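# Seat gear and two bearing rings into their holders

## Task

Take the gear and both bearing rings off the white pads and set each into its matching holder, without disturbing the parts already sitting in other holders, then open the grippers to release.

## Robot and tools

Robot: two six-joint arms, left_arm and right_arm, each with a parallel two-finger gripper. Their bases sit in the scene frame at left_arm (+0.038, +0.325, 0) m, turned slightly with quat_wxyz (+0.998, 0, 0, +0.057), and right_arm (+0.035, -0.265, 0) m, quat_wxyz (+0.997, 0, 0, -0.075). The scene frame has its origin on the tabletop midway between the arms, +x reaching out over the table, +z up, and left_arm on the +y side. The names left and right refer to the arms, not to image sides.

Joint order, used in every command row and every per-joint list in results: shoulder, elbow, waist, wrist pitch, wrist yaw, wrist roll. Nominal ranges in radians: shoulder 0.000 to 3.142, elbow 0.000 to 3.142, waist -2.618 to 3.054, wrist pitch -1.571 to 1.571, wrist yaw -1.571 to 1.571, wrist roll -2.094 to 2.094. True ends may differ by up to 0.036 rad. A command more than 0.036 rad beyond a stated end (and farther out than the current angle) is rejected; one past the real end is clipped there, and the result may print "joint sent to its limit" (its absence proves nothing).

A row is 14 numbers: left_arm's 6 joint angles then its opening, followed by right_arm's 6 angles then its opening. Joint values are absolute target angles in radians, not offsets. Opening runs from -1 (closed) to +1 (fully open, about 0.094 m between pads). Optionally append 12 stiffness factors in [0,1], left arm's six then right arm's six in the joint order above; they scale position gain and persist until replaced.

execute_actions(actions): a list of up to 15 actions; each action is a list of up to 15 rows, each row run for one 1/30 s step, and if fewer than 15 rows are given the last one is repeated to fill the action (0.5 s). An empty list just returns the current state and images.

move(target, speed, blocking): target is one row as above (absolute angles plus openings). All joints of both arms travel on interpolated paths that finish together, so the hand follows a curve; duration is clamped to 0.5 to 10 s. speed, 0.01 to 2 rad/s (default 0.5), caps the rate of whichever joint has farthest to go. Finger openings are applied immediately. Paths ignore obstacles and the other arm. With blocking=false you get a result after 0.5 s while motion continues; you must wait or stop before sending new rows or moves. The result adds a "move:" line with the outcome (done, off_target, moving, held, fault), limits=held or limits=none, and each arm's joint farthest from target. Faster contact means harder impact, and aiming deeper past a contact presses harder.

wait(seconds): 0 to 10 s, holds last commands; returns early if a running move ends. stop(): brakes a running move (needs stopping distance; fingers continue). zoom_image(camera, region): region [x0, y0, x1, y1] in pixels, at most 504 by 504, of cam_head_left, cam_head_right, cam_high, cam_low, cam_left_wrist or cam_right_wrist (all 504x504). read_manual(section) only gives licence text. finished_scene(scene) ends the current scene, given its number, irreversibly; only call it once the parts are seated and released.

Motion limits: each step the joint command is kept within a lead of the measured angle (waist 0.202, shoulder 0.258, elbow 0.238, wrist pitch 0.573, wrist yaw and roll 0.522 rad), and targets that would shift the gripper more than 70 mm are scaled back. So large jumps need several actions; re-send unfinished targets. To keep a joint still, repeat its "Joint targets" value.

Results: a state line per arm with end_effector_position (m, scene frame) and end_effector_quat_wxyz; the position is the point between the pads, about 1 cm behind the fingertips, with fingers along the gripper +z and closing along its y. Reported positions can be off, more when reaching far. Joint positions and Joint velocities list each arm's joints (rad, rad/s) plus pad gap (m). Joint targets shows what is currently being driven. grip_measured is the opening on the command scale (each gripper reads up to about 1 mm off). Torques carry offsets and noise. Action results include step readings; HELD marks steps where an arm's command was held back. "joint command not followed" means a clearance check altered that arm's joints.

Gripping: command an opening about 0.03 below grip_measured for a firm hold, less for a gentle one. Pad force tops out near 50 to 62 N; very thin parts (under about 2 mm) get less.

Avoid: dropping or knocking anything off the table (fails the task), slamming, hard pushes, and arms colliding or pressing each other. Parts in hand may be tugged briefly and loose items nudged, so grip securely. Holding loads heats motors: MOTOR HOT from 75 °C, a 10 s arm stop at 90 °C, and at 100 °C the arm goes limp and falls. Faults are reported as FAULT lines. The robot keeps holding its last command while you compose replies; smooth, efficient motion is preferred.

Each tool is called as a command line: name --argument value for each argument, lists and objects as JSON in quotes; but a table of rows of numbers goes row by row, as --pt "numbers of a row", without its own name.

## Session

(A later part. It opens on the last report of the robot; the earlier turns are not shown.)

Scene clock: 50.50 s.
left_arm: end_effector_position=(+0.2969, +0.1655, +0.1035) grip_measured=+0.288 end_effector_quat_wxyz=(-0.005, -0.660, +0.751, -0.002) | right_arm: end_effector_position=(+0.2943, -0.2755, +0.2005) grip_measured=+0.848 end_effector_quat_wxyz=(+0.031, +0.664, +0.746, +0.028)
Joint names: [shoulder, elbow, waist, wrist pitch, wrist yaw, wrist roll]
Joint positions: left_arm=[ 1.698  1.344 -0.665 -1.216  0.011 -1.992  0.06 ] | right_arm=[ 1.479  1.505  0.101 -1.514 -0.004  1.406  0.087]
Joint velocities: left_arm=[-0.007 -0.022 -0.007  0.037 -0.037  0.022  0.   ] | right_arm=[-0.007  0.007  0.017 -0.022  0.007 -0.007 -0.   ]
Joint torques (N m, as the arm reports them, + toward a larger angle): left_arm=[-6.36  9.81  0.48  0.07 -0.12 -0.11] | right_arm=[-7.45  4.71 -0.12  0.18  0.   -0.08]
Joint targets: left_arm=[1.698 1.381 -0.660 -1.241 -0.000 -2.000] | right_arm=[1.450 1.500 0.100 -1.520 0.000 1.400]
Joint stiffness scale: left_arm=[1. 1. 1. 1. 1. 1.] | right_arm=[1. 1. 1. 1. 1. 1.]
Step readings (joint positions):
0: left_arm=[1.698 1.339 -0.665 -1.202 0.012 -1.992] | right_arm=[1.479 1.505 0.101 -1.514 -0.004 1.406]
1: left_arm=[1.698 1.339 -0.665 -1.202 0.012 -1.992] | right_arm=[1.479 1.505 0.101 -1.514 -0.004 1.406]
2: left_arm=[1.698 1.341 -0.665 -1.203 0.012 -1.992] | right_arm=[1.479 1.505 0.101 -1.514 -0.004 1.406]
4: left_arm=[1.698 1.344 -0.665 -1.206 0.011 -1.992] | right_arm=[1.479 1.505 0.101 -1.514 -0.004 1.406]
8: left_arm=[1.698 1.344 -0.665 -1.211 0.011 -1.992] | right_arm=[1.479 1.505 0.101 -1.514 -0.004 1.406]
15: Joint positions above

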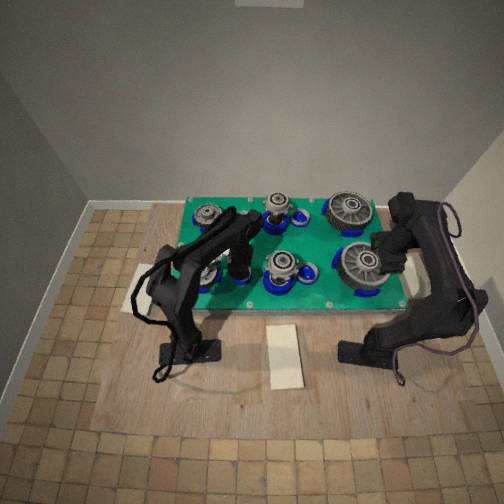

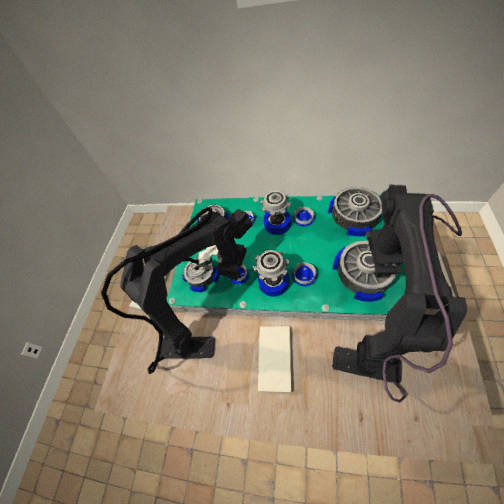

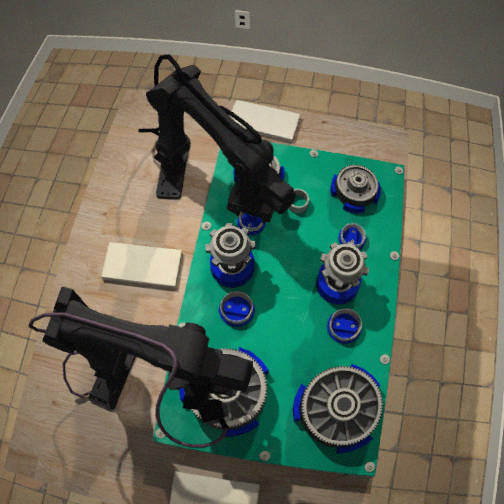

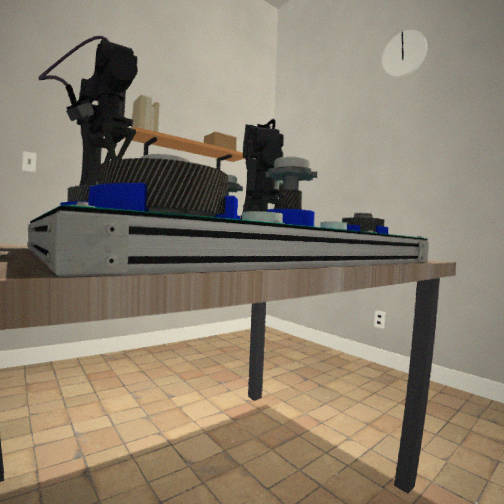

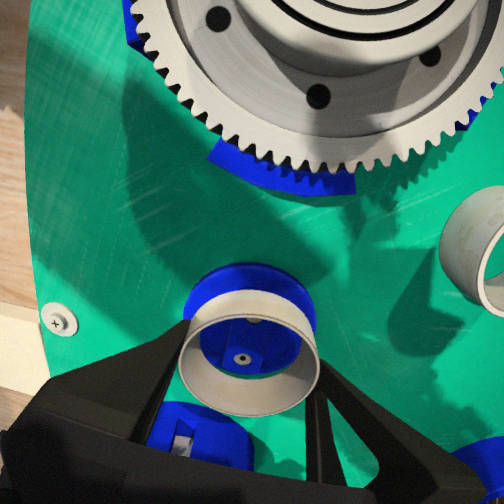

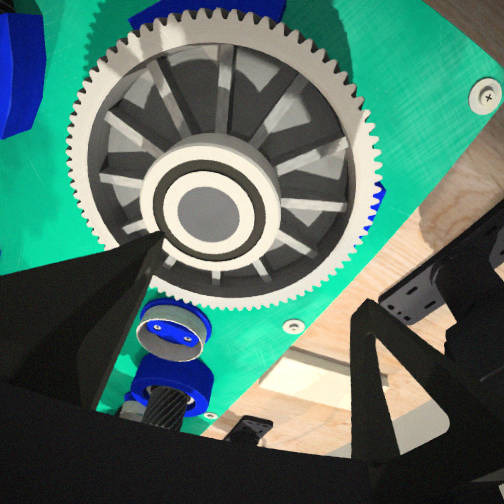

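execute_actions --actions '[[[1.698,1.35,-0.660,-1.225,0,-2.0,0.24,1.45,1.5,0.10,-1.52,0,1.4,0.85],[1.698,1.335,-0.660,-1.215,0,-2.0,0.24,1.45,1.5,0.10,-1.52,0,1.4,0.85],[1.698,1.328,-0.660,-1.209,0,-2.0,0.24,1.45,1.5,0.10,-1.52,0,1.4,0.85],[1.698,1.325,-0.660,-1.206,0,-2.0,0.24,1.45,1.5,0.10,-1.52,0,1.4,0.85],[1.698,1.322,-0.660,-1.203,0,-2.0,0.24,1.45,1.5,0.10,-1.52,0,1.4,0.85],[1.698,1.320,-0.660,-1.200,0,-2.0,0.24,1.45,1.5,0.10,-1.52,0,1.4,0.85],[1.698,1.318,-0.660,-1.197,0,-2.0,0.24,1.45,1.5,0.10,-1.52,0,1.4,0.85],[1.698,1.316,-0.660,-1.1945,0,-2.0,0.24,1.45,1.5,0.10,-1.52,0,1.4,0.85],[1.698,1.314,-0.660,-1.192,0,-2.0,0.24,1.45,1.5,0.10,-1.52,0,1.4,0.85],[1.698,1.312,-0.660,-1.190,0,-2.0,0.24,1.45,1.5,0.10,-1.52,0,1.4,0.85]]]'

zoom_image --camera "cam_left_wrist" --region '[150, 240, 350, 430]'

Scene clock: 52.23 s.
left_arm: end_effector_position=(+0.2953, +0.1673, +0.0983) grip_measured=+0.288 end_effector_quat_wxyz=(-0.004, -0.660, +0.751, +0.002) | right_arm: end_effector_position=(+0.2943, -0.2755, +0.2005) grip_measured=+0.848 end_effector_quat_wxyz=(+0.031, +0.664, +0.746, +0.028)
Joint names: [shoulder, elbow, waist, wrist pitch, wrist yaw, wrist roll]
Joint positions: left_arm=[ 1.698  1.324 -0.665 -1.202  0.007 -1.992  0.06 ] | right_arm=[ 1.479  1.505  0.101 -1.514 -0.004  1.406  0.087]
Joint velocities: left_arm=[-0.012  0.022  0.012 -0.007 -0.007  0.007  0.   ] | right_arm=[-0.012 -0.002 -0.002 -0.007  0.022 -0.007 -0.   ]
Joint torques (N m, as the arm reports them, + toward a larger angle): left_arm=[-6.29  5.35  0.45  0.44 -0.08 -0.11] | right_arm=[-7.47  4.66 -0.1   0.2   0.   -0.09]
Joint targets: left_arm=[1.698 1.312 -0.660 -1.190 0.000 -2.000] | right_arm=[1.450 1.500 0.100 -1.520 0.000 1.400]
Joint stiffness scale: left_arm=[1. 1. 1. 1. 1. 1.] | right_arm=[1. 1. 1. 1. 1. 1.]
Step readings (joint positions):
0: left_arm=[1.698 1.344 -0.665 -1.216 0.011 -1.992] | right_arm=[1.479 1.505 0.101 -1.514 -0.004 1.406]
1: left_arm=[1.698 1.344 -0.665 -1.216 0.011 -1.992] | right_arm=[1.479 1.505 0.101 -1.514 -0.004 1.406]
2: left_arm=[1.698 1.344 -0.665 -1.216 0.011 -1.992] | right_arm=[1.479 1.505 0.101 -1.514 -0.004 1.406]
4: left_arm=[1.698 1.344 -0.665 -1.216 0.011 -1.992] | right_arm=[1.479 1.505 0.101 -1.514 -0.004 1.406]
8: left_arm=[1.698 1.340 -0.665 -1.210 0.011 -1.992] | right_arm=[1.479 1.505 0.101 -1.514 -0.004 1.406]
15: Joint positions above

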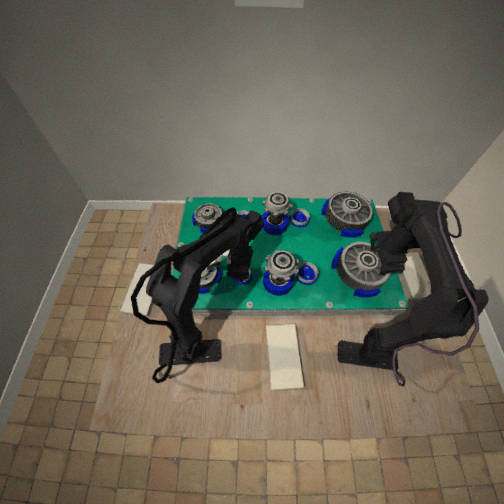

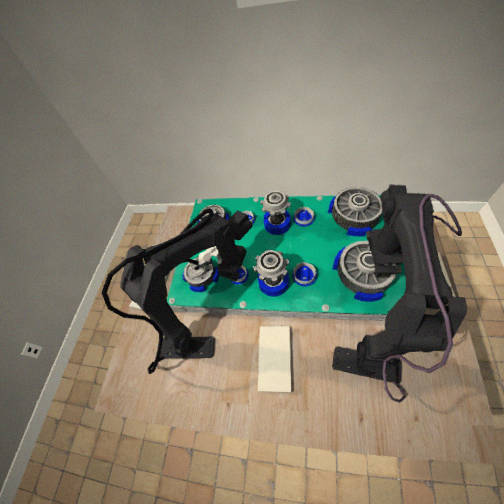

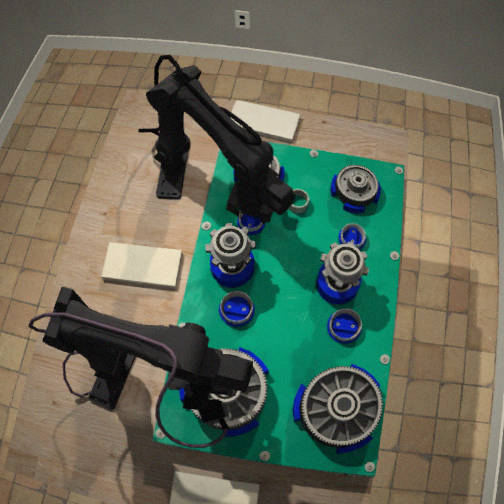

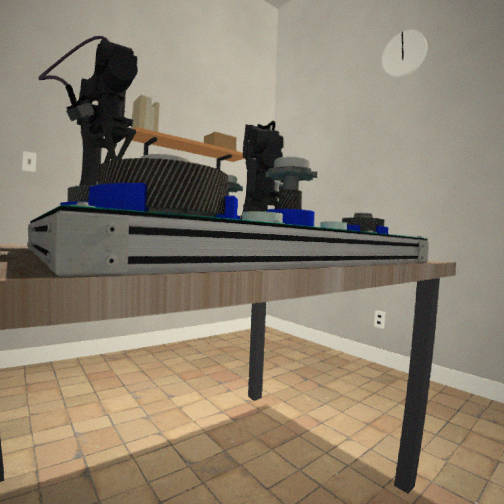

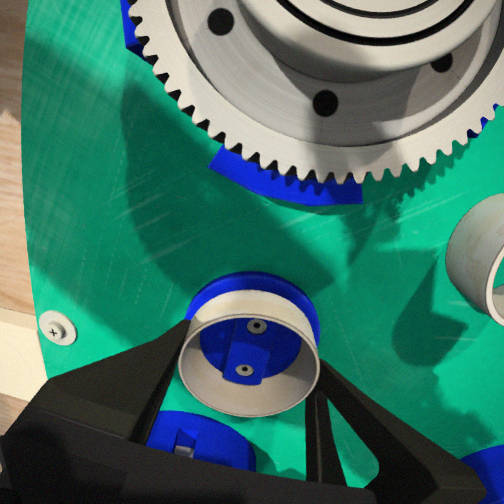

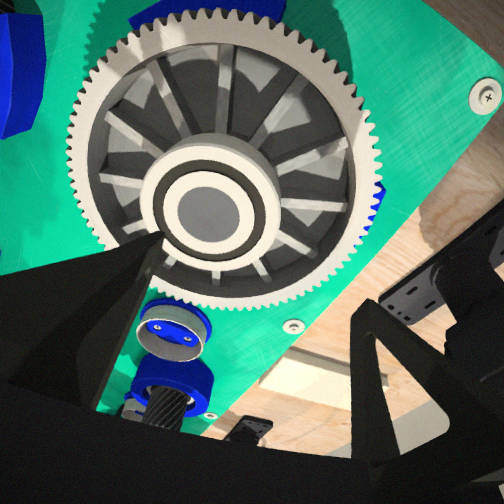

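Region (150, 240, 350, 430) of cam_left_wrist's 504x504 image, scaled by 2.520, with more detail than that image has; it fills the top 479 rows of this view, and the rest is white.

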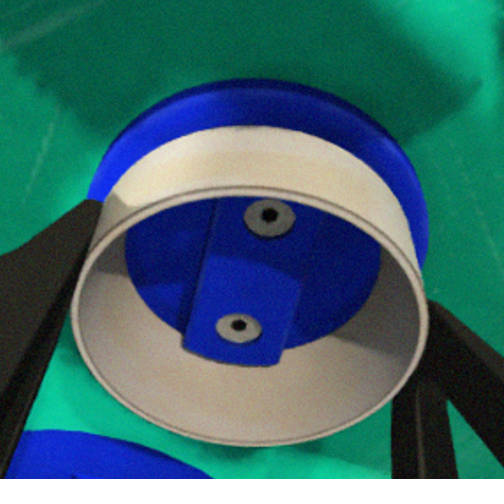

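It's over the bar. Finish descending about 5 mm.

execute_actions --actions '[[[1.698,1.306,-0.660,-1.191,0,-2.0,0.24,1.45,1.5,0.10,-1.52,0,1.4,0.85],[1.698,1.303,-0.660,-1.189,0,-2.0,0.24,1.45,1.5,0.10,-1.52,0,1.4,0.85],[1.698,1.300,-0.660,-1.186,0,-2.0,0.24,1.45,1.5,0.10,-1.52,0,1.4,0.85],[1.698,1.298,-0.660,-1.183,0,-2.0,0.24,1.45,1.5,0.10,-1.52,0,1.4,0.85],[1.698,1.296,-0.660,-1.180,0,-2.0,0.24,1.45,1.5,0.10,-1.52,0,1.4,0.85],[1.698,1.294,-0.660,-1.177,0,-2.0,0.24,1.45,1.5,0.10,-1.52,0,1.4,0.85],[1.698,1.292,-0.660,-1.174,0,-2.0,0.24,1.45,1.5,0.10,-1.52,0,1.4,0.85],[1.698,1.290,-0.660,-1.171,0,-2.0,0.24,1.45,1.5,0.10,-1.52,0,1.4,0.85],[1.698,1.288,-0.660,-1.169,0,-2.0,0.24,1.45,1.5,0.10,-1.52,0,1.4,0.85],[1.698,1.286,-0.660,-1.167,0,-2.0,0.24,1.45,1.5,0.10,-1.52,0,1.4,0.85]]]'

Scene clock: 54.60 s.
left_arm: end_effector_position=(+0.2956, +0.1670, +0.0933) grip_measured=+0.288 end_effector_quat_wxyz=(-0.004, -0.660, +0.751, -0.001) | right_arm: end_effector_position=(+0.2943, -0.2755, +0.2005) grip_measured=+0.848 end_effector_quat_wxyz=(+0.031, +0.664, +0.746, +0.028)
Joint names: [shoulder, elbow, waist, wrist pitch, wrist yaw, wrist roll]
Joint positions: left_arm=[ 1.698  1.304 -0.665 -1.177  0.007 -1.992  0.06 ] | right_arm=[ 1.479  1.505  0.101 -1.514 -0.004  1.406  0.087]
Joint velocities: left_arm=[-0.002 -0.012  0.002  0.007  0.081 -0.037  0.   ] | right_arm=[ 0.002  0.002 -0.017  0.051 -0.022  0.037 -0.001]
Joint torques (N m, as the arm reports them, + toward a larger angle): left_arm=[-6.39  4.8   0.42  0.5  -0.09 -0.11] | right_arm=[-7.49  4.63 -0.12  0.18  0.   -0.1 ]
Joint targets: left_arm=[1.698 1.286 -0.660 -1.167 -0.000 -2.000] | right_arm=[1.450 1.500 0.100 -1.520 -0.000 1.400]
Joint stiffness scale: left_arm=[1. 1. 1. 1. 1. 1.] | right_arm=[1. 1. 1. 1. 1. 1.]
Step readings (joint positions):
0: left_arm=[1.698 1.324 -0.665 -1.198 0.007 -1.992] | right_arm=[1.479 1.505 0.101 -1.514 -0.004 1.406]
1: left_arm=[1.698 1.324 -0.665 -1.198 0.007 -1.992] | right_arm=[1.479 1.505 0.101 -1.514 -0.004 1.406]
2: left_arm=[1.698 1.324 -0.665 -1.198 0.007 -1.992] | right_arm=[1.479 1.505 0.101 -1.514 -0.004 1.406]
4: left_arm=[1.698 1.322 -0.665 -1.196 0.007 -1.992] | right_arm=[1.479 1.505 0.101 -1.514 -0.004 1.406]
8: left_arm=[1.698 1.307 -0.665 -1.185 0.007 -1.992] | right_arm=[1.479 1.505 0.101 -1.514 -0.004 1.406]
15: Joint positions above

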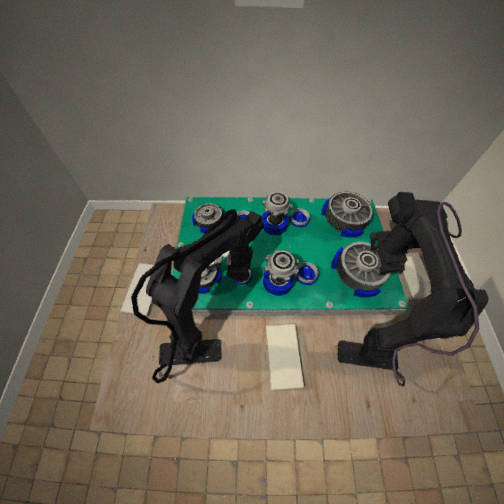

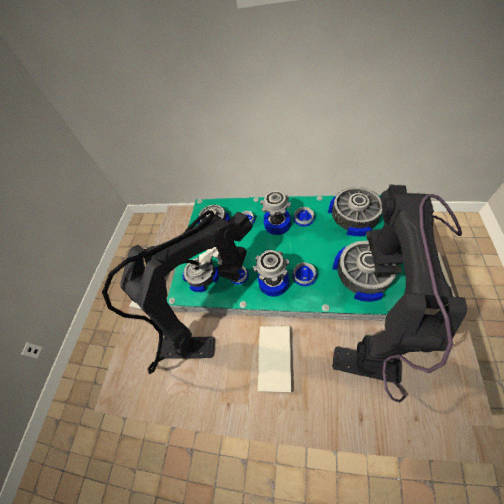

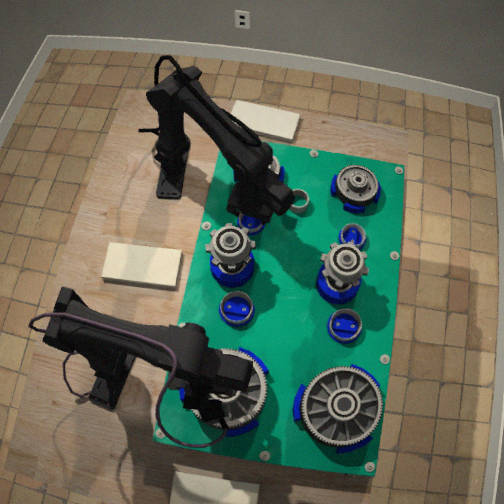

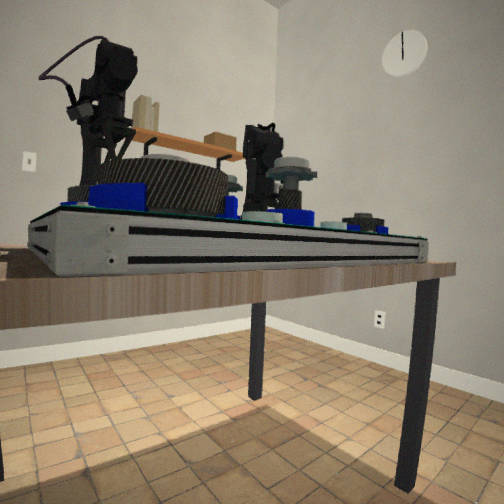

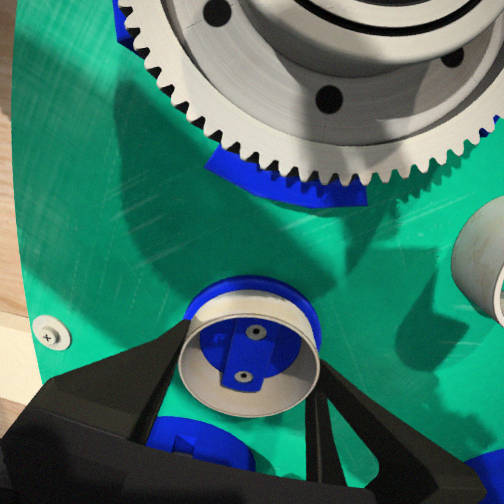

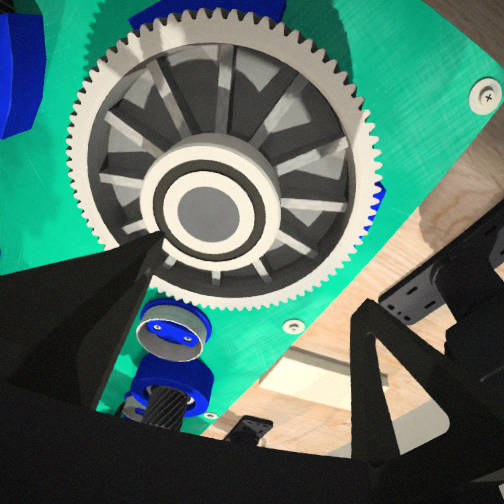

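Seated. Release and lift.

execute_actions --actions '[[[1.698,1.300,-0.660,-1.177,0,-2.0,0.24,1.45,1.5,0.10,-1.52,0,1.4,0.85],[1.698,1.305,-0.660,-1.18,0,-2.0,0.7,1.45,1.5,0.10,-1.52,0,1.4,0.85],[1.698,1.305,-0.660,-1.18,0,-2.0,0.7,1.45,1.5,0.10,-1.52,0,1.4,0.85],[1.698,1.305,-0.660,-1.18,0,-2.0,0.7,1.45,1.5,0.10,-1.52,0,1.4,0.85],[1.698,1.305,-0.660,-1.185,0,-2.0,0.7,1.45,1.5,0.10,-1.52,0,1.4,0.85],[1.698,1.32,-0.660,-1.195,0,-2.0,0.7,1.45,1.5,0.10,-1.52,0,1.4,0.85],[1.698,1.335,-0.660,-1.205,0,-2.0,0.7,1.45,1.5,0.10,-1.52,0,1.4,0.85],[1.698,1.35,-0.660,-1.22,0,-2.0,0.7,1.45,1.5,0.10,-1.52,0,1.4,0.85],[1.698,1.365,-0.660,-1.235,0,-2.0,0.7,1.45,1.5,0.10,-1.52,0,1.4,0.85],[1.698,1.38,-0.660,-1.25,0,-2.0,0.7,1.45,1.5,0.10,-1.52,0,1.4,0.85],[1.698,1.395,-0.660,-1.265,0,-2.0,0.7,1.45,1.5,0.10,-1.52,0,1.4,0.85],[1.698,1.41,-0.660,-1.28,0,-2.0,0.7,1.45,1.5,0.10,-1.52,0,1.4,0.85],[1.698,1.425,-0.660,-1.295,0,-2.0,0.7,1.45,1.5,0.10,-1.52,0,1.4,0.85],[1.698,1.44,-0.660,-1.31,0,-2.0,0.7,1.45,1.5,0.10,-1.52,0,1.4,0.85],[1.698,1.455,-0.660,-1.325,0,-2.0,0.7,1.45,1.5,0.10,-1.52,0,1.4,0.85]],[[1.698,1.47,-0.660,-1.34,0,-2.0,0.7,1.45,1.5,0.10,-1.52,0,1.4,0.85],[1.698,1.48,-0.660,-1.35,0,-2.0,0.7,1.45,1.5,0.10,-1.52,0,1.4,0.85],[1.698,1.49,-0.660,-1.36,0,-2.0,0.7,1.45,1.5,0.10,-1.52,0,1.4,0.85]]]'

Scene clock: 56.43 s.
left_arm: end_effector_position=(+0.2985, +0.1652, +0.1326) grip_measured=+0.699 end_effector_quat_wxyz=(-0.003, -0.660, +0.751, -0.002) | right_arm: end_effector_position=(+0.2943, -0.2755, +0.2005) grip_measured=+0.848 end_effector_quat_wxyz=(+0.031, +0.664, +0.746, +0.028)
Joint names: [shoulder, elbow, waist, wrist pitch, wrist yaw, wrist roll]
Joint positions: left_arm=[ 1.698  1.46  -0.665 -1.332  0.007 -1.992  0.08 ] | right_arm=[ 1.479  1.505  0.101 -1.514 -0.004  1.406  0.087]
Joint velocities: left_arm=[-0.017 -0.007  0.017 -0.095  0.007  0.051 -0.001] | right_arm=[-0.007 -0.002 -0.017 -0.022 -0.007 -0.037  0.001]
Joint torques (N m, as the arm reports them, + toward a larger angle): left_arm=[-6.37  9.25  0.47  0.07 -0.08 -0.12] | right_arm=[-7.51  4.66 -0.1   0.19  0.   -0.09]
Joint targets: left_arm=[1.698 1.490 -0.660 -1.360 -0.000 -2.000] | right_arm=[1.450 1.500 0.100 -1.520 -0.000 1.400]
Joint stiffness scale: left_arm=[1. 1. 1. 1. 1. 1.] | right_arm=[1. 1. 1. 1. 1. 1.]
Step readings (joint positions; steps 1 to 15: 1st action; 16 to 30: 2nd action):
0: left_arm=[1.698 1.304 -0.665 -1.176 0.007 -1.992] | right_arm=[1.479 1.505 0.101 -1.514 -0.004 1.406]
1: left_arm=[1.698 1.304 -0.665 -1.176 0.007 -1.992] | right_arm=[1.479 1.505 0.101 -1.514 -0.004 1.406]
2: left_arm=[1.698 1.304 -0.665 -1.176 0.007 -1.992] | right_arm=[1.479 1.505 0.101 -1.514 -0.004 1.406]
4: left_arm=[1.698 1.304 -0.665 -1.176 0.007 -1.992] | right_arm=[1.479 1.505 0.101 -1.514 -0.004 1.406]
8: left_arm=[1.698 1.306 -0.665 -1.179 0.007 -1.992] | right_arm=[1.479 1.505 0.101 -1.514 -0.004 1.406]
15: left_arm=[1.698 1.397 -0.665 -1.248 0.007 -1.992] | right_arm=[1.479 1.505 0.101 -1.514 -0.004 1.406]
16: left_arm=[1.698 1.413 -0.665 -1.260 0.007 -1.992] | right_arm=[1.479 1.505 0.101 -1.514 -0.004 1.406]
17: left_arm=[1.698 1.427 -0.665 -1.272 0.007 -1.992] | right_arm=[1.479 1.505 0.101 -1.514 -0.004 1.406]
19: left_arm=[1.698 1.450 -0.665 -1.292 0.007 -1.992] | right_arm=[1.479 1.505 0.101 -1.514 -0.004 1.406]
23: left_arm=[1.698 1.460 -0.665 -1.316 0.007 -1.992] | right_arm=[1.479 1.505 0.101 -1.514 -0.004 1.406]
30: Joint positions above

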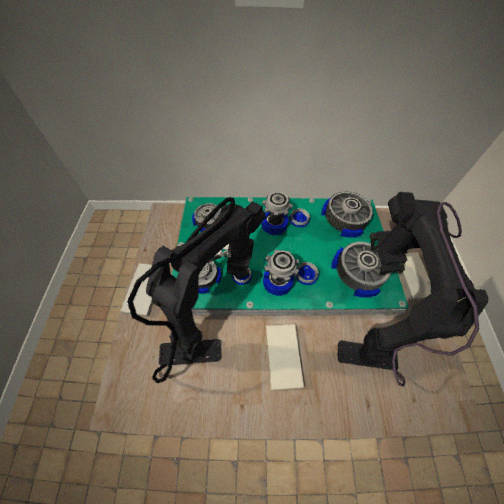

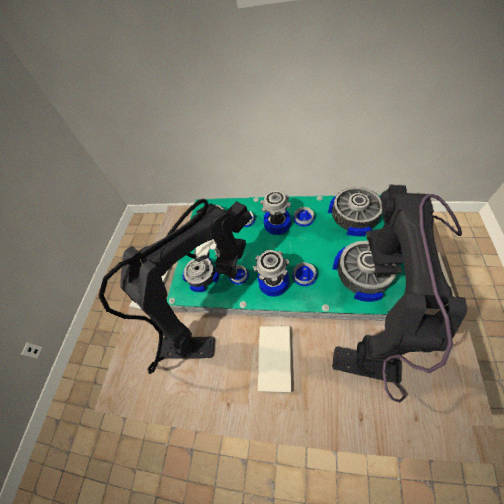

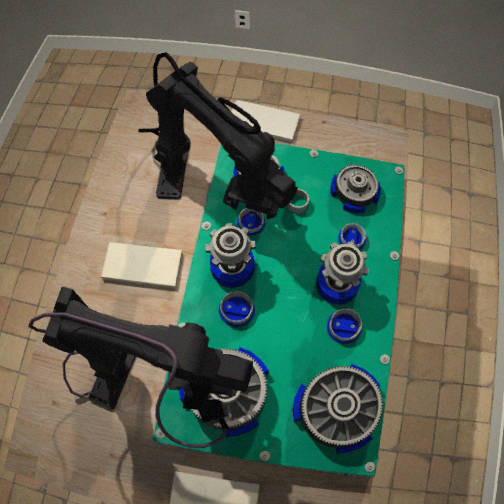

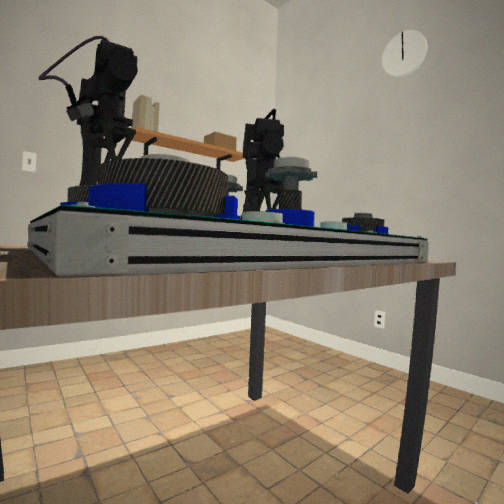

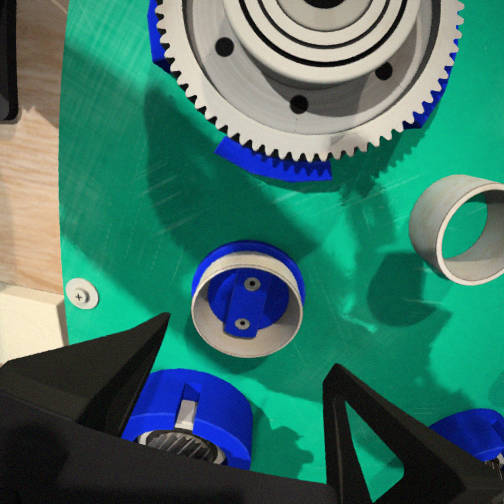

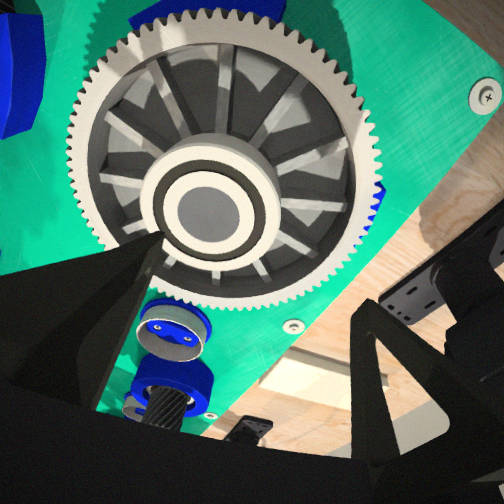

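finished_scene --scene 2

The scene is finished: the task was done.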